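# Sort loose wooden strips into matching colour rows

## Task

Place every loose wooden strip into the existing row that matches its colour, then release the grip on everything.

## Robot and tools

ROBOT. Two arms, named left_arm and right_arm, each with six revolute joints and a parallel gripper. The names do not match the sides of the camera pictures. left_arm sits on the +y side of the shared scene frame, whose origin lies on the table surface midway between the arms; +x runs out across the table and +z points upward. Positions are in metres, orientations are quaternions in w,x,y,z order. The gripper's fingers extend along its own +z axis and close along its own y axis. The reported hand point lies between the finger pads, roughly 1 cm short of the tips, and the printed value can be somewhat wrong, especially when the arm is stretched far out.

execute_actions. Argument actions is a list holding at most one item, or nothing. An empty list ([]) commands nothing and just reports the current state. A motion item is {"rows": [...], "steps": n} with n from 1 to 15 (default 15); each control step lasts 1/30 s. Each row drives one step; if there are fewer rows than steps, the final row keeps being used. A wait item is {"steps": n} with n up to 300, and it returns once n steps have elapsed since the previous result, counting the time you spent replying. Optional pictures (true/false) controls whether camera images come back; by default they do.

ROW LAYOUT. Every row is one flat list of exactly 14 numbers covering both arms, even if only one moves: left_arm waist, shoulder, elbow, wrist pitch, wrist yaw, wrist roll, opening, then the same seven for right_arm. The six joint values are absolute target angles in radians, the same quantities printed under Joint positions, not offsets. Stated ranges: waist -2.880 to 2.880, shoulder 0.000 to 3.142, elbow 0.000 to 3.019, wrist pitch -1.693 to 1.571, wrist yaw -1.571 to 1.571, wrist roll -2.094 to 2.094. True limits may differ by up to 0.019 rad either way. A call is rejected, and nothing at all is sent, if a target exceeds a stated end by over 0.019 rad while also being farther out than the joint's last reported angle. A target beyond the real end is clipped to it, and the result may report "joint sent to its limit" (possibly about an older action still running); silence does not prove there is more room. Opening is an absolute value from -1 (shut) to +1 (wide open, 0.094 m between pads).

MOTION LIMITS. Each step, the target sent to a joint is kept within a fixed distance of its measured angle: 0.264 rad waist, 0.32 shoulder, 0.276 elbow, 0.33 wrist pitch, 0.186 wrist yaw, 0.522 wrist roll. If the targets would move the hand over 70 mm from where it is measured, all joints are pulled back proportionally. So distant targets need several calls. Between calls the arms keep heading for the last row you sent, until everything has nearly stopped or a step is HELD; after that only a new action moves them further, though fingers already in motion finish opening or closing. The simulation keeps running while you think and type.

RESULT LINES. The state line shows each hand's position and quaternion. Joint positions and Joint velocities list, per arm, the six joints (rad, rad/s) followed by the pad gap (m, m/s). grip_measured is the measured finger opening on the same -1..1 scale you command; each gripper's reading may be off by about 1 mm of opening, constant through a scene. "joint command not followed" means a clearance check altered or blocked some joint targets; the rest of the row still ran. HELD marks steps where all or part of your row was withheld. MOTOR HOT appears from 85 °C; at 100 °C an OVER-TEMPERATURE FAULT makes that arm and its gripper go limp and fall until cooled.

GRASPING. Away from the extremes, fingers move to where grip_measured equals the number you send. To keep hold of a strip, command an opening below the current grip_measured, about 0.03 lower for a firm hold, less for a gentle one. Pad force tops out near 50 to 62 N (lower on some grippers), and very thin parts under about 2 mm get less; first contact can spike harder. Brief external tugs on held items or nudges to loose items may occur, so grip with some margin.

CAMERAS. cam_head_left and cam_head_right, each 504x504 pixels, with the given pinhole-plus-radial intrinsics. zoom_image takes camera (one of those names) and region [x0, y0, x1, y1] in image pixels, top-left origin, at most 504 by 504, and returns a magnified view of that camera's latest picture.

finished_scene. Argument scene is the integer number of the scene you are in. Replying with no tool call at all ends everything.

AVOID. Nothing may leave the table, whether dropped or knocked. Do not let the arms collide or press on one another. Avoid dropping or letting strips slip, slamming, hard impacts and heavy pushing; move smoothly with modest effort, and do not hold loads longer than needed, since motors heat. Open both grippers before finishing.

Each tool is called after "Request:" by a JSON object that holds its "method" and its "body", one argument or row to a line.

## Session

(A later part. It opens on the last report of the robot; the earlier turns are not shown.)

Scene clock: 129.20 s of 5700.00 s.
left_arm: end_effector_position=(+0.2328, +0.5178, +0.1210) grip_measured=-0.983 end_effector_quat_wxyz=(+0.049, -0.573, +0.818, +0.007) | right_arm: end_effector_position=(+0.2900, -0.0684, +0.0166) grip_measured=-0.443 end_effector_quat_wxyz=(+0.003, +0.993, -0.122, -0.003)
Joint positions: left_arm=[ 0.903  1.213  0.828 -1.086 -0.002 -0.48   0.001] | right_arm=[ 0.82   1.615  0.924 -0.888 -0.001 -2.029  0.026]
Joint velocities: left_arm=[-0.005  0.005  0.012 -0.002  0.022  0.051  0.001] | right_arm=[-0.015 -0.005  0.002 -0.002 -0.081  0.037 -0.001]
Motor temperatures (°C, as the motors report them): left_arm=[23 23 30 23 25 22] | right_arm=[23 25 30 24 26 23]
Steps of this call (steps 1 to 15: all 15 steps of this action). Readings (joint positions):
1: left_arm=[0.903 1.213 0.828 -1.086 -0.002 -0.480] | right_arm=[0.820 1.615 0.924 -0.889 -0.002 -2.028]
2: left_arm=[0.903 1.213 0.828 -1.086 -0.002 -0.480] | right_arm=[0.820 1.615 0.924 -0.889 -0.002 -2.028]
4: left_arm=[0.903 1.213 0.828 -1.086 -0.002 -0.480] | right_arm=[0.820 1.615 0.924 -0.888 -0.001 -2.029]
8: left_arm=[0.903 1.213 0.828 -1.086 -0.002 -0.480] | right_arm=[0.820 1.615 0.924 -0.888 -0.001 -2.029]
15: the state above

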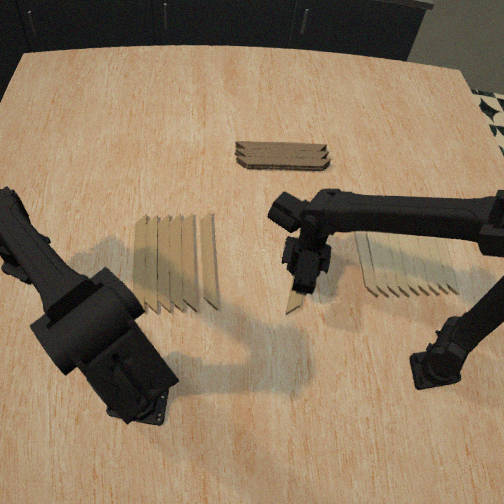

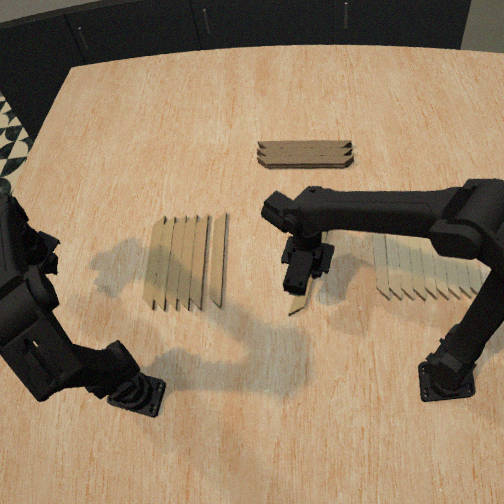

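Request:
{"method": "execute_actions", "body": {
  "actions": [
    {"rows":[[0.9,1.2,0.85,-1.1,0,-0.47,-1,0.81,1.55,1.05,-1.03,0,-2.0,-0.49]],"steps":10}
  ],
  "pictures": false
}}

Request:
{"method": "execute_actions", "body": {
  "actions": [
    {"rows":[[0.9,1.2,0.85,-1.1,0,-0.47,-1,0.95,1.85,1.49,-1.15,0,1.03,-0.49]]}
  ],
  "pictures": false
}}

Request:
{"method": "execute_actions", "body": {
  "actions": [
    {"steps":30}
  ],
  "pictures": false
}}

Request:
{"method": "execute_actions", "body": {
  "actions": [
    {"rows":[[0.9,1.2,0.85,-1.1,0,-0.47,-1,0.95,1.94,1.48,-1.07,0,1.03,-0.49]]}
  ]
}}

Scene clock: 135.37 s of 5700.00 s.
left_arm: end_effector_position=(+0.2328, +0.5178, +0.1210) grip_measured=-0.983 end_effector_quat_wxyz=(+0.049, -0.573, +0.818, +0.007) | right_arm: end_effector_position=(+0.3008, -0.0556, +0.0699) grip_measured=-0.443 end_effector_quat_wxyz=(-0.008, +0.992, -0.129, +0.004)
Joint positions: left_arm=[ 0.903  1.213  0.828 -1.086 -0.002 -0.48   0.001] | right_arm=[ 0.82   1.552  1.017 -1.017 -0.001 -2.014  0.026]
Joint velocities: left_arm=[-0.024 -0.005  0.002 -0.002 -0.022 -0.11  -0.   ] | right_arm=[-0.005 -0.093 -0.022 -0.012 -0.007  0.007 -0.   ]
Motor temperatures (°C, as the motors report them): left_arm=[23 23 30 23 25 22] | right_arm=[23 25 30 24 26 23]
Steps of this call (steps 1 to 15: the robot went on to your last target; steps 16 to 90: nothing new was sent; then 2.83 s passed at rest; steps 91 to 100: all 10 steps of this action). Readings (joint positions):
91: left_arm=[0.903 1.213 0.828 -1.086 -0.002 -0.480] | right_arm=[0.820 1.614 0.934 -0.914 -0.001 -2.026]
92: left_arm=[0.903 1.213 0.828 -1.086 -0.002 -0.480] | right_arm=[0.820 1.612 0.948 -0.959 -0.001 -2.023]
94: left_arm=[0.903 1.213 0.828 -1.086 -0.002 -0.480] | right_arm=[0.820 1.598 0.976 -1.004 -0.001 -2.019]
98: left_arm=[0.903 1.213 0.828 -1.086 -0.002 -0.480] | right_arm=[0.820 1.562 1.012 -1.017 -0.001 -2.015]
100: the state above

Scene clock: 135.87 s of 5700.00 s.
left_arm: end_effector_position=(+0.2328, +0.5178, +0.1210) grip_measured=-0.983 end_effector_quat_wxyz=(+0.049, -0.573, +0.818, +0.007) | right_arm: end_effector_position=(+0.3282, +0.0915, +0.0721) grip_measured=-0.443 end_effector_quat_wxyz=(-0.008, +0.774, -0.633, -0.001)
Joint positions: left_arm=[ 0.903  1.213  0.828 -1.086 -0.002 -0.48   0.001] | right_arm=[ 0.955  1.868  1.451 -1.138  0.    -0.767  0.026]
Joint velocities: left_arm=[-0.005  0.015  0.002  0.012 -0.022 -0.066 -0.001] | right_arm=[-0.015 -0.054 -0.007 -0.056  0.007  2.762 -0.   ]
Motor temperatures (°C, as the motors report them): left_arm=[23 23 30 23 25 22] | right_arm=[23 25 30 24 26 23]
Steps of this call (steps 1 to 15: all 15 steps of this action). Readings (joint positions):
1: left_arm=[0.903 1.213 0.828 -1.086 -0.002 -0.480] | right_arm=[0.825 1.564 1.033 -1.040 0.001 -1.962]
2: left_arm=[0.903 1.213 0.828 -1.086 -0.002 -0.480] | right_arm=[0.835 1.594 1.070 -1.075 0.002 -1.898]
4: left_arm=[0.903 1.213 0.828 -1.086 -0.002 -0.480] | right_arm=[0.867 1.685 1.168 -1.110 0.002 -1.769]
8: left_arm=[0.903 1.213 0.828 -1.086 -0.002 -0.480] | right_arm=[0.926 1.842 1.370 -1.128 0.002 -1.457]
15: the state above

Scene clock: 136.87 s of 5700.00 s.
left_arm: end_effector_position=(+0.2328, +0.5178, +0.1210) grip_measured=-0.983 end_effector_quat_wxyz=(+0.049, -0.573, +0.818, +0.007) | right_arm: end_effector_position=(+0.3279, +0.0910, +0.0729) grip_measured=-0.444 end_effector_quat_wxyz=(+0.004, +0.002, +1.000, +0.006)
Joint positions: left_arm=[ 0.903  1.213  0.828 -1.086 -0.002 -0.48   0.001] | right_arm=[ 0.955  1.866  1.451 -1.141  0.     1.007  0.026]
Joint velocities: left_arm=[-0.015 -0.005 -0.012  0.007  0.022 -0.007  0.001] | right_arm=[-0.015 -0.024 -0.002 -0.012 -0.051  0.022 -0.   ]
Motor temperatures (°C, as the motors report them): left_arm=[23 23 30 23 25 22] | right_arm=[23 25 30 24 26 23]
Steps of this call (steps 1 to 30: the robot went on to your last target). Readings (joint positions):
1: left_arm=[0.903 1.213 0.828 -1.086 -0.002 -0.480] | right_arm=[0.955 1.867 1.451 -1.139 0.000 -0.669]
2: left_arm=[0.903 1.213 0.828 -1.086 -0.002 -0.480] | right_arm=[0.955 1.866 1.451 -1.140 0.000 -0.570]
4: left_arm=[0.903 1.213 0.828 -1.086 -0.002 -0.480] | right_arm=[0.955 1.866 1.451 -1.141 0.000 -0.374]
8: left_arm=[0.903 1.213 0.828 -1.086 -0.002 -0.480] | right_arm=[0.955 1.866 1.451 -1.141 0.000 0.019]
30: the state above

Scene clock: 137.37 s of 5700.00 s.
left_arm: end_effector_position=(+0.2328, +0.5178, +0.1210) grip_measured=-0.983 end_effector_quat_wxyz=(+0.049, -0.573, +0.818, +0.007) | right_arm: end_effector_position=(+0.3331, +0.0991, +0.0323) grip_measured=-0.444 end_effector_quat_wxyz=(-0.000, +0.007, +1.000, -0.000)
Joint positions: left_arm=[ 0.903  1.213  0.828 -1.086 -0.002 -0.48   0.001] | right_arm=[ 0.955  1.944  1.452 -1.08   0.     1.018  0.026]
Joint velocities: left_arm=[-0.005 -0.005  0.017 -0.002  0.037 -0.007 -0.   ] | right_arm=[ 0.005 -0.005  0.012  0.012 -0.051  0.081  0.   ]
Motor temperatures (°C, as the motors report them): left_arm=[23 23 30 23 25 22] | right_arm=[23 25 30 24 26 23]
Steps of this call (steps 1 to 15: all 15 steps of this action). Readings (joint positions):
1: left_arm=[0.903 1.213 0.828 -1.086 -0.002 -0.480] | right_arm=[0.955 1.870 1.451 -1.132 0.000 1.010]
2: left_arm=[0.903 1.213 0.828 -1.086 -0.002 -0.480] | right_arm=[0.955 1.875 1.452 -1.114 0.000 1.012]
4: left_arm=[0.903 1.213 0.828 -1.086 -0.002 -0.480] | right_arm=[0.955 1.892 1.452 -1.088 0.000 1.014]
8: left_arm=[0.903 1.213 0.828 -1.086 -0.002 -0.480] | right_arm=[0.955 1.931 1.452 -1.081 0.000 1.016]
15: the state above

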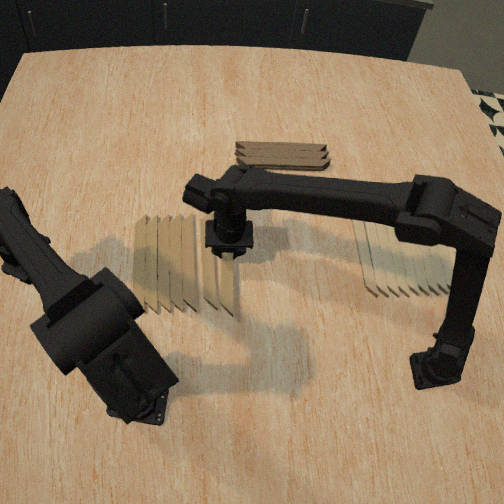

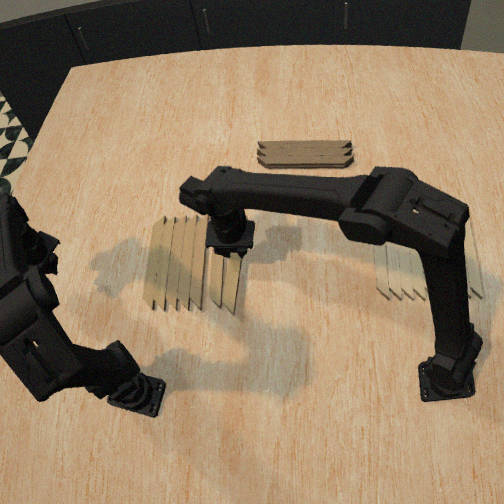

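Request:
{"method": "execute_actions", "body": {
  "actions": [
    {"rows":[[0.9,1.2,0.85,-1.1,0,1.06,1,0.915,1.975,1.48,-1.05,0,0.95,-0.49]]}
  ],
  "pictures": false
}}

Request:
{"method": "execute_actions", "body": {
  "actions": [
    {"rows":[[0.9,1.2,0.85,-1.1,0,1.06,1,0.915,1.975,1.48,-1.05,0,0.95,-0.3]],"steps":6}
  ],
  "pictures": false
}}

Request:
{"method": "execute_actions", "body": {
  "actions": [
    {"rows":[[0.9,1.2,0.85,-1.1,0,1.06,1,0.915,1.85,1.48,-1.15,0,0.95,-0.3]],"steps":10}
  ],
  "pictures": false
}}

Request:
{"method": "execute_actions", "body": {
  "actions": [
    {"rows":[[0.3,1.3,0.85,-1.1,0,1.06,1,-0.6,1.3,1.0,-1.15,0,0.95,-0.3]]}
  ],
  "pictures": false
}}

Request:
{"method": "execute_actions", "body": {
  "actions": [
    {"rows":[[-0.6,1.4,0.9,-1.03,0,1.06,1,-0.6,1.3,1.0,-1.15,0,0.95,-0.3]]}
  ],
  "pictures": false
}}

Request:
{"method": "execute_actions", "body": {
  "actions": [
    {"steps":15}
  ],
  "pictures": false
}}

Request:
{"method": "execute_actions", "body": {
  "actions": [
    {"rows":[[-0.6,1.54,0.88,-0.875,0,1.06,1,-0.6,1.3,1.0,-1.15,0,0.95,-0.3]]}
  ]
}}

Scene clock: 144.57 s of 5700.00 s.
left_arm: end_effector_position=(+0.2327, +0.5178, +0.1210) grip_measured=+1.000 end_effector_quat_wxyz=(+0.034, +0.057, +0.997, +0.036) | right_arm: end_effector_position=(+0.3514, +0.0905, +0.0226) grip_measured=-0.444 end_effector_quat_wxyz=(+0.000, -0.002, +1.000, +0.001)
Joint positions: left_arm=[ 0.903  1.213  0.828 -1.087 -0.002  0.857  0.094] | right_arm=[ 0.919  1.961  1.452 -1.06  -0.     0.964  0.026]
Joint velocities: left_arm=[-0.005 -0.005 -0.007 -0.002 -0.051  1.282  0.   ] | right_arm=[ 0.005 -0.034 -0.002 -0.002 -0.066 -0.007 -0.001]
Motor temperatures (°C, as the motors report them): left_arm=[23 23 30 23 25 22] | right_arm=[23 25 31 24 26 23]
Steps of this call (steps 1 to 15: the robot went on to your last target; steps 16 to 90: nothing new was sent; then 3.70 s passed at rest; steps 91 to 105: all 15 steps of this action). Readings (joint positions):
91: left_arm=[0.903 1.213 0.828 -1.086 -0.002 -0.401] | right_arm=[0.953 1.944 1.452 -1.076 -0.000 1.010]
92: left_arm=[0.903 1.213 0.828 -1.087 -0.002 -0.302] | right_arm=[0.951 1.945 1.452 -1.070 -0.000 1.000]
94: left_arm=[0.903 1.213 0.828 -1.087 -0.002 -0.105] | right_arm=[0.943 1.950 1.452 -1.062 -0.000 0.986]
98: left_arm=[0.903 1.213 0.828 -1.087 -0.002 0.287] | right_arm=[0.924 1.958 1.452 -1.060 -0.000 0.971]
105: the state above

Scene clock: 144.77 s of 5700.00 s.
left_arm: end_effector_position=(+0.2327, +0.5178, +0.1210) grip_measured=+1.000 end_effector_quat_wxyz=(+0.031, +0.128, +0.991, +0.038) | right_arm: end_effector_position=(+0.3514, +0.0905, +0.0226) grip_measured=-0.303 end_effector_quat_wxyz=(+0.000, -0.003, +1.000, +0.001)
Joint positions: left_arm=[ 0.903  1.213  0.828 -1.087 -0.002  0.998  0.094] | right_arm=[ 0.919  1.961  1.452 -1.06  -0.     0.962  0.033]
Joint velocities: left_arm=[-0.024  0.005  0.002 -0.017 -0.022  0.315  0.   ] | right_arm=[-0.015 -0.005 -0.017  0.002  0.007  0.022  0.   ]
Motor temperatures (°C, as the motors report them): left_arm=[23 23 30 23 25 22] | right_arm=[23 25 31 24 26 23]
Steps of this call (steps 1 to 6: all 6 steps of this action). Readings (joint positions):
1: left_arm=[0.903 1.213 0.828 -1.087 -0.002 0.895] | right_arm=[0.919 1.961 1.452 -1.060 -0.000 0.963]
2: left_arm=[0.903 1.213 0.828 -1.087 -0.002 0.926] | right_arm=[0.919 1.961 1.452 -1.060 -0.000 0.963]
4: left_arm=[0.903 1.213 0.828 -1.087 -0.002 0.970] | right_arm=[0.919 1.961 1.452 -1.060 -0.000 0.962]
6: the state above

Scene clock: 145.10 s of 5700.00 s.
left_arm: end_effector_position=(+0.2327, +0.5178, +0.1210) grip_measured=+1.000 end_effector_quat_wxyz=(+0.031, +0.149, +0.988, +0.039) | right_arm: end_effector_position=(+0.3452, +0.0816, +0.0848) grip_measured=-0.303 end_effector_quat_wxyz=(+0.011, -0.004, +1.000, +0.015)
Joint positions: left_arm=[ 0.903  1.213  0.828 -1.087 -0.002  1.042  0.094] | right_arm=[ 0.919  1.845  1.452 -1.141 -0.     0.961  0.033]
Joint velocities: left_arm=[-0.005 -0.024  0.002  0.012  0.051  0.022  0.   ] | right_arm=[ 0.005 -0.181 -0.002 -0.012 -0.051  0.066  0.001]
Motor temperatures (°C, as the motors report them): left_arm=[23 23 30 23 25 22] | right_arm=[23 25 31 24 26 23]
Steps of this call (steps 1 to 10: all 10 steps of this action). Readings (joint positions):
1: left_arm=[0.903 1.213 0.828 -1.087 -0.002 1.008] | right_arm=[0.919 1.957 1.452 -1.073 -0.000 0.962]
2: left_arm=[0.903 1.213 0.828 -1.087 -0.002 1.016] | right_arm=[0.919 1.950 1.452 -1.097 -0.000 0.961]
4: left_arm=[0.903 1.213 0.828 -1.087 -0.002 1.028] | right_arm=[0.919 1.924 1.452 -1.129 -0.000 0.961]
8: left_arm=[0.903 1.213 0.828 -1.087 -0.002 1.040] | right_arm=[0.919 1.863 1.452 -1.140 -0.000 0.961]
10: the state above

Scene clock: 145.60 s of 5700.00 s.
left_arm: end_effector_position=(+0.3161, +0.3305, +0.0948) grip_measured=+1.000 end_effector_quat_wxyz=(+0.007, +0.450, +0.893, +0.002) | right_arm: end_effector_position=(+0.3902, -0.2037, +0.1488) grip_measured=-0.303 end_effector_quat_wxyz=(+0.041, +0.256, +0.965, +0.036)
Joint positions: left_arm=[ 0.275  1.299  0.829 -1.087  0.004  1.049  0.094] | right_arm=[ 0.392  1.355  1.03  -1.137 -0.003  0.961  0.033]
Joint velocities: left_arm=[ 0.298 -0.005  0.007  0.002 -0.066 -0.022  0.   ] | right_arm=[-1.802 -0.659 -0.139  0.007 -0.037 -0.007 -0.   ]
Motor temperatures (°C, as the motors report them): left_arm=[23 23 30 23 25 22] | right_arm=[23 25 31 24 26 23]
Steps of this call (steps 1 to 15: all 15 steps of this action). Readings (joint positions):
1: left_arm=[0.886 1.217 0.828 -1.087 -0.008 1.043] | right_arm=[0.914 1.831 1.440 -1.136 -0.002 0.961]
2: left_arm=[0.845 1.225 0.829 -1.087 -0.010 1.043] | right_arm=[0.906 1.808 1.410 -1.132 -0.003 0.961]
4: left_arm=[0.718 1.252 0.829 -1.087 -0.009 1.043] | right_arm=[0.870 1.747 1.331 -1.132 -0.003 0.961]
8: left_arm=[0.418 1.294 0.829 -1.087 -0.003 1.043] | right_arm=[0.744 1.599 1.170 -1.133 -0.003 0.961]
15: the state above

Scene clock: 146.10 s of 5700.00 s.
left_arm: end_effector_position=(+0.2434, +0.0481, +0.0783) grip_measured=+1.000 end_effector_quat_wxyz=(+0.004, +0.787, +0.616, -0.002) | right_arm: end_effector_position=(+0.3659, -0.5706, +0.1609) grip_measured=-0.302 end_effector_quat_wxyz=(+0.070, +0.677, +0.732, +0.013)
Joint positions: left_arm=[-0.604  1.393  0.869 -1.039  0.004  1.049  0.094] | right_arm=[-0.581  1.302  1.011 -1.137  0.004  0.961  0.033]
Joint velocities: left_arm=[-1.187 -0.024  0.056 -0.012  0.081  0.037  0.   ] | right_arm=[-1.353 -0.024 -0.051  0.002 -0.007  0.037  0.   ]
Motor temperatures (°C, as the motors report them): left_arm=[23 23 30 23 25 22] | right_arm=[23 25 31 24 26 23]
Steps of this call (steps 1 to 15: all 15 steps of this action). Readings (joint positions):
1: left_arm=[0.267 1.303 0.830 -1.083 -0.005 1.049] | right_arm=[0.330 1.334 1.027 -1.137 -0.003 0.961]
2: left_arm=[0.236 1.312 0.834 -1.077 -0.008 1.049] | right_arm=[0.265 1.319 1.025 -1.137 -0.002 0.961]
4: left_arm=[0.128 1.342 0.847 -1.062 -0.008 1.049] | right_arm=[0.133 1.304 1.025 -1.137 -0.002 0.961]
8: left_arm=[-0.140 1.387 0.862 -1.044 -0.005 1.049] | right_arm=[-0.132 1.302 1.021 -1.137 -0.001 0.961]
15: the state above

Scene clock: 146.60 s of 5700.00 s.
left_arm: end_effector_position=(+0.2448, +0.0488, +0.0787) grip_measured=+1.000 end_effector_quat_wxyz=(+0.004, +0.787, +0.617, -0.000) | right_arm: end_effector_position=(+0.3570, -0.5764, +0.1571) grip_measured=-0.302 end_effector_quat_wxyz=(+0.063, +0.687, +0.724, +0.012)
Joint positions: left_arm=[-0.601  1.393  0.87  -1.039  0.002  1.05   0.094] | right_arm=[-0.607  1.302  1.002 -1.142  0.001  0.961  0.033]
Joint velocities: left_arm=[-0.015 -0.015 -0.007  0.002 -0.007 -0.022  0.   ] | right_arm=[-0.005 -0.015  0.007 -0.012  0.037  0.007  0.001]
Motor temperatures (°C, as the motors report them): left_arm=[23 23 30 23 25 22] | right_arm=[23 25 31 24 26 23]
Steps of this call (steps 1 to 15: the robot went on to your last target). Readings (joint positions):
1: left_arm=[-0.633 1.393 0.870 -1.039 0.006 1.050] | right_arm=[-0.618 1.302 1.010 -1.138 0.006 0.961]
2: left_arm=[-0.645 1.393 0.870 -1.039 0.006 1.050] | right_arm=[-0.637 1.302 1.008 -1.139 0.007 0.961]
4: left_arm=[-0.638 1.393 0.870 -1.039 0.005 1.050] | right_arm=[-0.638 1.302 1.004 -1.141 0.005 0.961]
8: left_arm=[-0.605 1.393 0.870 -1.039 0.002 1.050] | right_arm=[-0.612 1.302 1.002 -1.142 0.002 0.961]
15: the state above

Scene clock: 147.10 s of 5700.00 s.
left_arm: end_effector_position=(+0.2623, +0.0320, +0.0236) grip_measured=+1.000 end_effector_quat_wxyz=(-0.000, +0.787, +0.617, -0.001) | right_arm: end_effector_position=(+0.3570, -0.5764, +0.1571) grip_measured=-0.302 end_effector_quat_wxyz=(+0.063, +0.687, +0.724, +0.012)
Joint positions: left_arm=[-0.601  1.552  0.87  -0.888  0.002  1.051  0.094] | right_arm=[-0.607  1.302  1.002 -1.142  0.001  0.961  0.033]
Joint velocities: left_arm=[-0.015  0.005  0.012 -0.007 -0.022  0.007  0.   ] | right_arm=[-0.005  0.005 -0.012 -0.012  0.066  0.066 -0.   ]
Motor temperatures (°C, as the motors report them): left_arm=[23 23 30 23 25 22] | right_arm=[23 25 31 24 26 23]
Steps of this call (steps 1 to 15: all 15 steps of this action). Readings (joint positions):
1: left_arm=[-0.601 1.402 0.869 -1.014 0.002 1.051] | right_arm=[-0.607 1.302 1.002 -1.142 0.001 0.961]
2: left_arm=[-0.601 1.421 0.871 -0.969 0.002 1.051] | right_arm=[-0.607 1.302 1.002 -1.142 0.001 0.961]
4: left_arm=[-0.601 1.480 0.874 -0.910 0.002 1.051] | right_arm=[-0.607 1.302 1.002 -1.142 0.001 0.961]
8: left_arm=[-0.601 1.553 0.871 -0.891 0.002 1.051] | right_arm=[-0.607 1.302 1.002 -1.142 0.001 0.961]
15: the state above

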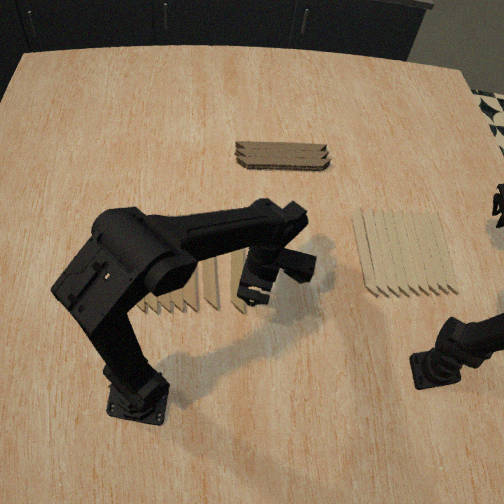

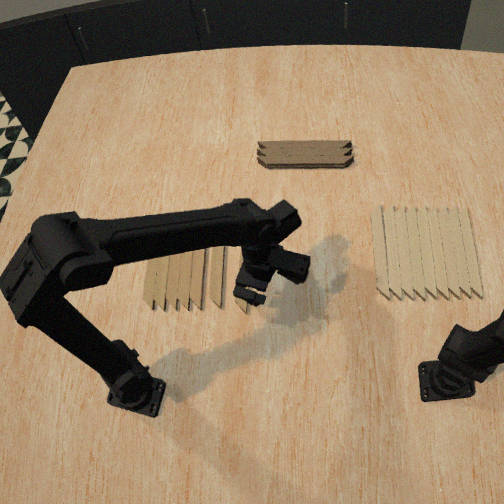

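Request:
{"method": "execute_actions", "body": {
  "actions": [
    {"rows":[[-0.54,1.54,0.88,-0.875,0,0.87,1,-0.6,1.3,1.0,-1.15,0,0.95,-0.3]],"steps":10}
  ],
  "pictures": false
}}

Request:
{"method": "execute_actions", "body": {
  "actions": [
    {"rows":[[-0.47,1.51,0.84,-0.875,0,0.95,1,-0.6,1.3,1.0,-1.15,0,0.95,-0.3]],"steps":10}
  ],
  "pictures": false
}}

Request:
{"method": "execute_actions", "body": {
  "actions": [
    {"rows":[[-0.4,1.485,0.805,-0.875,0,1.02,1,-0.6,1.3,1.0,-1.15,0,0.95,-0.3]]}
  ]
}}

Request:
{"method": "zoom_image", "body": {
  "camera": "cam_head_right",
  "region": [120,180,340,330]
}}

Scene clock: 153.40 s of 5700.00 s.
left_arm: end_effector_position=(+0.2786, +0.0501, +0.0236) grip_measured=+1.000 end_effector_quat_wxyz=(-0.000, +0.717, +0.697, -0.001) | right_arm: end_effector_position=(+0.3570, -0.5764, +0.1571) grip_measured=-0.302 end_effector_quat_wxyz=(+0.063, +0.687, +0.724, +0.012)
Joint positions: left_arm=[-0.537  1.552  0.87  -0.888  0.001  0.901  0.094] | right_arm=[-0.607  1.302  1.002 -1.142  0.001  0.961  0.033]
Joint velocities: left_arm=[-0.015 -0.015 -0.007 -0.017 -0.022 -0.227  0.   ] | right_arm=[ 0.005  0.005  0.002 -0.007  0.007  0.066  0.   ]
Motor temperatures (°C, as the motors report them): left_arm=[23 23 30 23 25 22] | right_arm=[23 25 31 24 26 23]
Steps of this call (steps 1 to 15: the robot went on to your last target; steps 16 to 90: nothing new was sent; then 2.97 s passed at rest; steps 91 to 100: all 10 steps of this action). Readings (joint positions):
91: left_arm=[-0.597 1.552 0.870 -0.888 0.002 1.025] | right_arm=[-0.607 1.302 1.002 -1.142 0.001 0.961]
92: left_arm=[-0.589 1.552 0.870 -0.888 0.002 0.997] | right_arm=[-0.607 1.302 1.002 -1.142 0.001 0.961]
94: left_arm=[-0.564 1.552 0.870 -0.888 0.002 0.955] | right_arm=[-0.607 1.302 1.002 -1.142 0.001 0.961]
98: left_arm=[-0.537 1.552 0.870 -0.888 0.001 0.911] | right_arm=[-0.607 1.302 1.002 -1.142 0.001 0.961]
100: the state above

Scene clock: 153.73 s of 5700.00 s.
left_arm: end_effector_position=(+0.2860, +0.0776, +0.0256) grip_measured=+1.000 end_effector_quat_wxyz=(+0.002, +0.704, +0.711, -0.000) | right_arm: end_effector_position=(+0.3570, -0.5764, +0.1571) grip_measured=-0.302 end_effector_quat_wxyz=(+0.063, +0.687, +0.724, +0.012)
Joint positions: left_arm=[-0.467  1.52   0.838 -0.885  0.001  0.934  0.094] | right_arm=[-0.607  1.302  1.002 -1.142  0.001  0.961  0.033]
Joint velocities: left_arm=[-0.015 -0.015 -0.007  0.002  0.051  0.022  0.   ] | right_arm=[-0.015 -0.005  0.002  0.007  0.022  0.022 -0.   ]
Motor temperatures (°C, as the motors report them): left_arm=[23 23 30 23 25 22] | right_arm=[23 25 31 24 26 23]
Steps of this call (steps 1 to 10: all 10 steps of this action). Readings (joint positions):
1: left_arm=[-0.533 1.550 0.866 -0.887 0.002 0.906] | right_arm=[-0.607 1.302 1.002 -1.142 0.001 0.961]
2: left_arm=[-0.523 1.544 0.860 -0.885 0.003 0.913] | right_arm=[-0.607 1.302 1.002 -1.142 0.001 0.961]
4: left_arm=[-0.495 1.531 0.845 -0.885 0.003 0.922] | right_arm=[-0.607 1.302 1.002 -1.142 0.001 0.961]
8: left_arm=[-0.467 1.520 0.838 -0.885 0.001 0.931] | right_arm=[-0.607 1.302 1.002 -1.142 0.001 0.961]
10: the state above

Scene clock: 154.23 s of 5700.00 s.
left_arm: end_effector_position=(+0.2886, +0.1050, +0.0239) grip_measured=+1.000 end_effector_quat_wxyz=(-0.001, +0.703, +0.711, -0.001) | right_arm: end_effector_position=(+0.3570, -0.5764, +0.1571) grip_measured=-0.302 end_effector_quat_wxyz=(+0.063, +0.687, +0.724, +0.012)
Joint positions: left_arm=[-0.399  1.495  0.804 -0.882  0.002  1.001  0.094] | right_arm=[-0.607  1.302  1.002 -1.142  0.001  0.961  0.033]
Joint velocities: left_arm=[ 0.005  0.005 -0.007 -0.002 -0.022 -0.051  0.   ] | right_arm=[ 0.005 -0.005  0.002  0.022  0.022 -0.007  0.   ]
Motor temperatures (°C, as the motors report them): left_arm=[23 23 30 23 25 22] | right_arm=[23 25 31 24 26 23]
Steps of this call (steps 1 to 15: all 15 steps of this action). Readings (joint positions):
1: left_arm=[-0.462 1.518 0.834 -0.884 0.002 0.945] | right_arm=[-0.607 1.302 1.002 -1.142 0.001 0.961]
2: left_arm=[-0.453 1.513 0.828 -0.882 0.003 0.959] | right_arm=[-0.607 1.302 1.002 -1.142 0.001 0.961]
4: left_arm=[-0.425 1.502 0.813 -0.882 0.003 0.978] | right_arm=[-0.607 1.302 1.002 -1.142 0.001 0.961]
8: left_arm=[-0.399 1.495 0.804 -0.882 0.002 0.994] | right_arm=[-0.607 1.302 1.002 -1.142 0.001 0.961]
15: the state above

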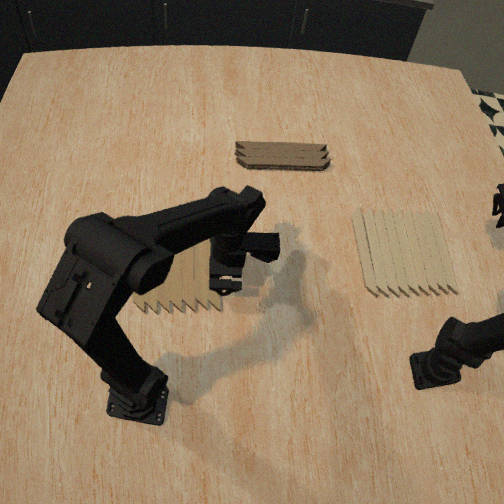

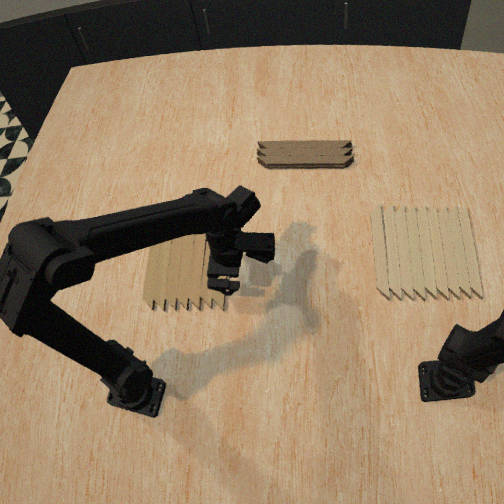

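Region (120, 180, 340, 330) of cam_head_right's 504x504 image, scaled by 2.291, with more detail than that image has; it fills the top 344 rows of this view, and the rest is white.

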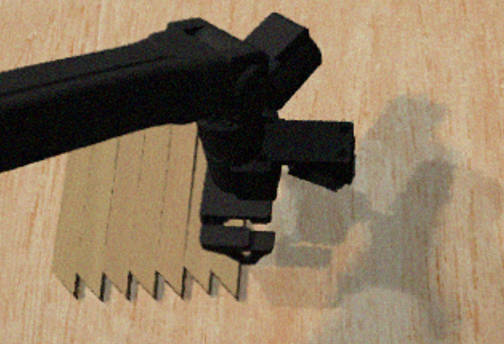

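Request:
{"method": "execute_actions", "body": {
  "actions": [
    {"rows":[[-0.5,1.4,0.805,-0.95,0,1.02,1,-0.6,1.3,1.0,-1.15,0,0.95,-0.3]]}
  ],
  "pictures": false
}}

Request:
{"method": "finished_scene", "body": {
  "scene": 1
}}

Scene clock: 156.33 s of 5700.00 s.
left_arm: end_effector_position=(+0.2614, +0.0778, +0.0562) grip_measured=+1.000 end_effector_quat_wxyz=(+0.020, +0.743, +0.669, +0.003) | right_arm: end_effector_position=(+0.3570, -0.5764, +0.1571) grip_measured=-0.302 end_effector_quat_wxyz=(+0.063, +0.687, +0.724, +0.012)
Joint positions: left_arm=[-0.508  1.392  0.799 -0.937  0.001  1.008  0.094] | right_arm=[-0.607  1.302  1.002 -1.142  0.001  0.961  0.033]
Joint velocities: left_arm=[ 0.005 -0.005 -0.007 -0.007 -0.037  0.066  0.   ] | right_arm=[-0.005 -0.024  0.017 -0.002  0.095 -0.022 -0.   ]
Motor temperatures (°C, as the motors report them): left_arm=[23 23 30 23 25 22] | right_arm=[23 25 31 24 26 23]
Steps of this call (steps 1 to 15: the robot went on to your last target; steps 16 to 48: nothing new was sent; steps 49 to 63: all 15 steps of this action). Readings (joint positions):
49: left_arm=[-0.407 1.489 0.804 -0.890 0.000 1.002] | right_arm=[-0.607 1.302 1.002 -1.142 0.001 0.961]
50: left_arm=[-0.423 1.477 0.802 -0.906 -0.002 1.002] | right_arm=[-0.607 1.302 1.002 -1.142 0.001 0.961]
52: left_arm=[-0.469 1.441 0.799 -0.928 -0.002 1.005] | right_arm=[-0.607 1.302 1.002 -1.142 0.001 0.961]
56: left_arm=[-0.510 1.394 0.799 -0.936 0.001 1.007] | right_arm=[-0.607 1.302 1.002 -1.142 0.001 0.961]
63: the state above

The scene is finished: the task was done.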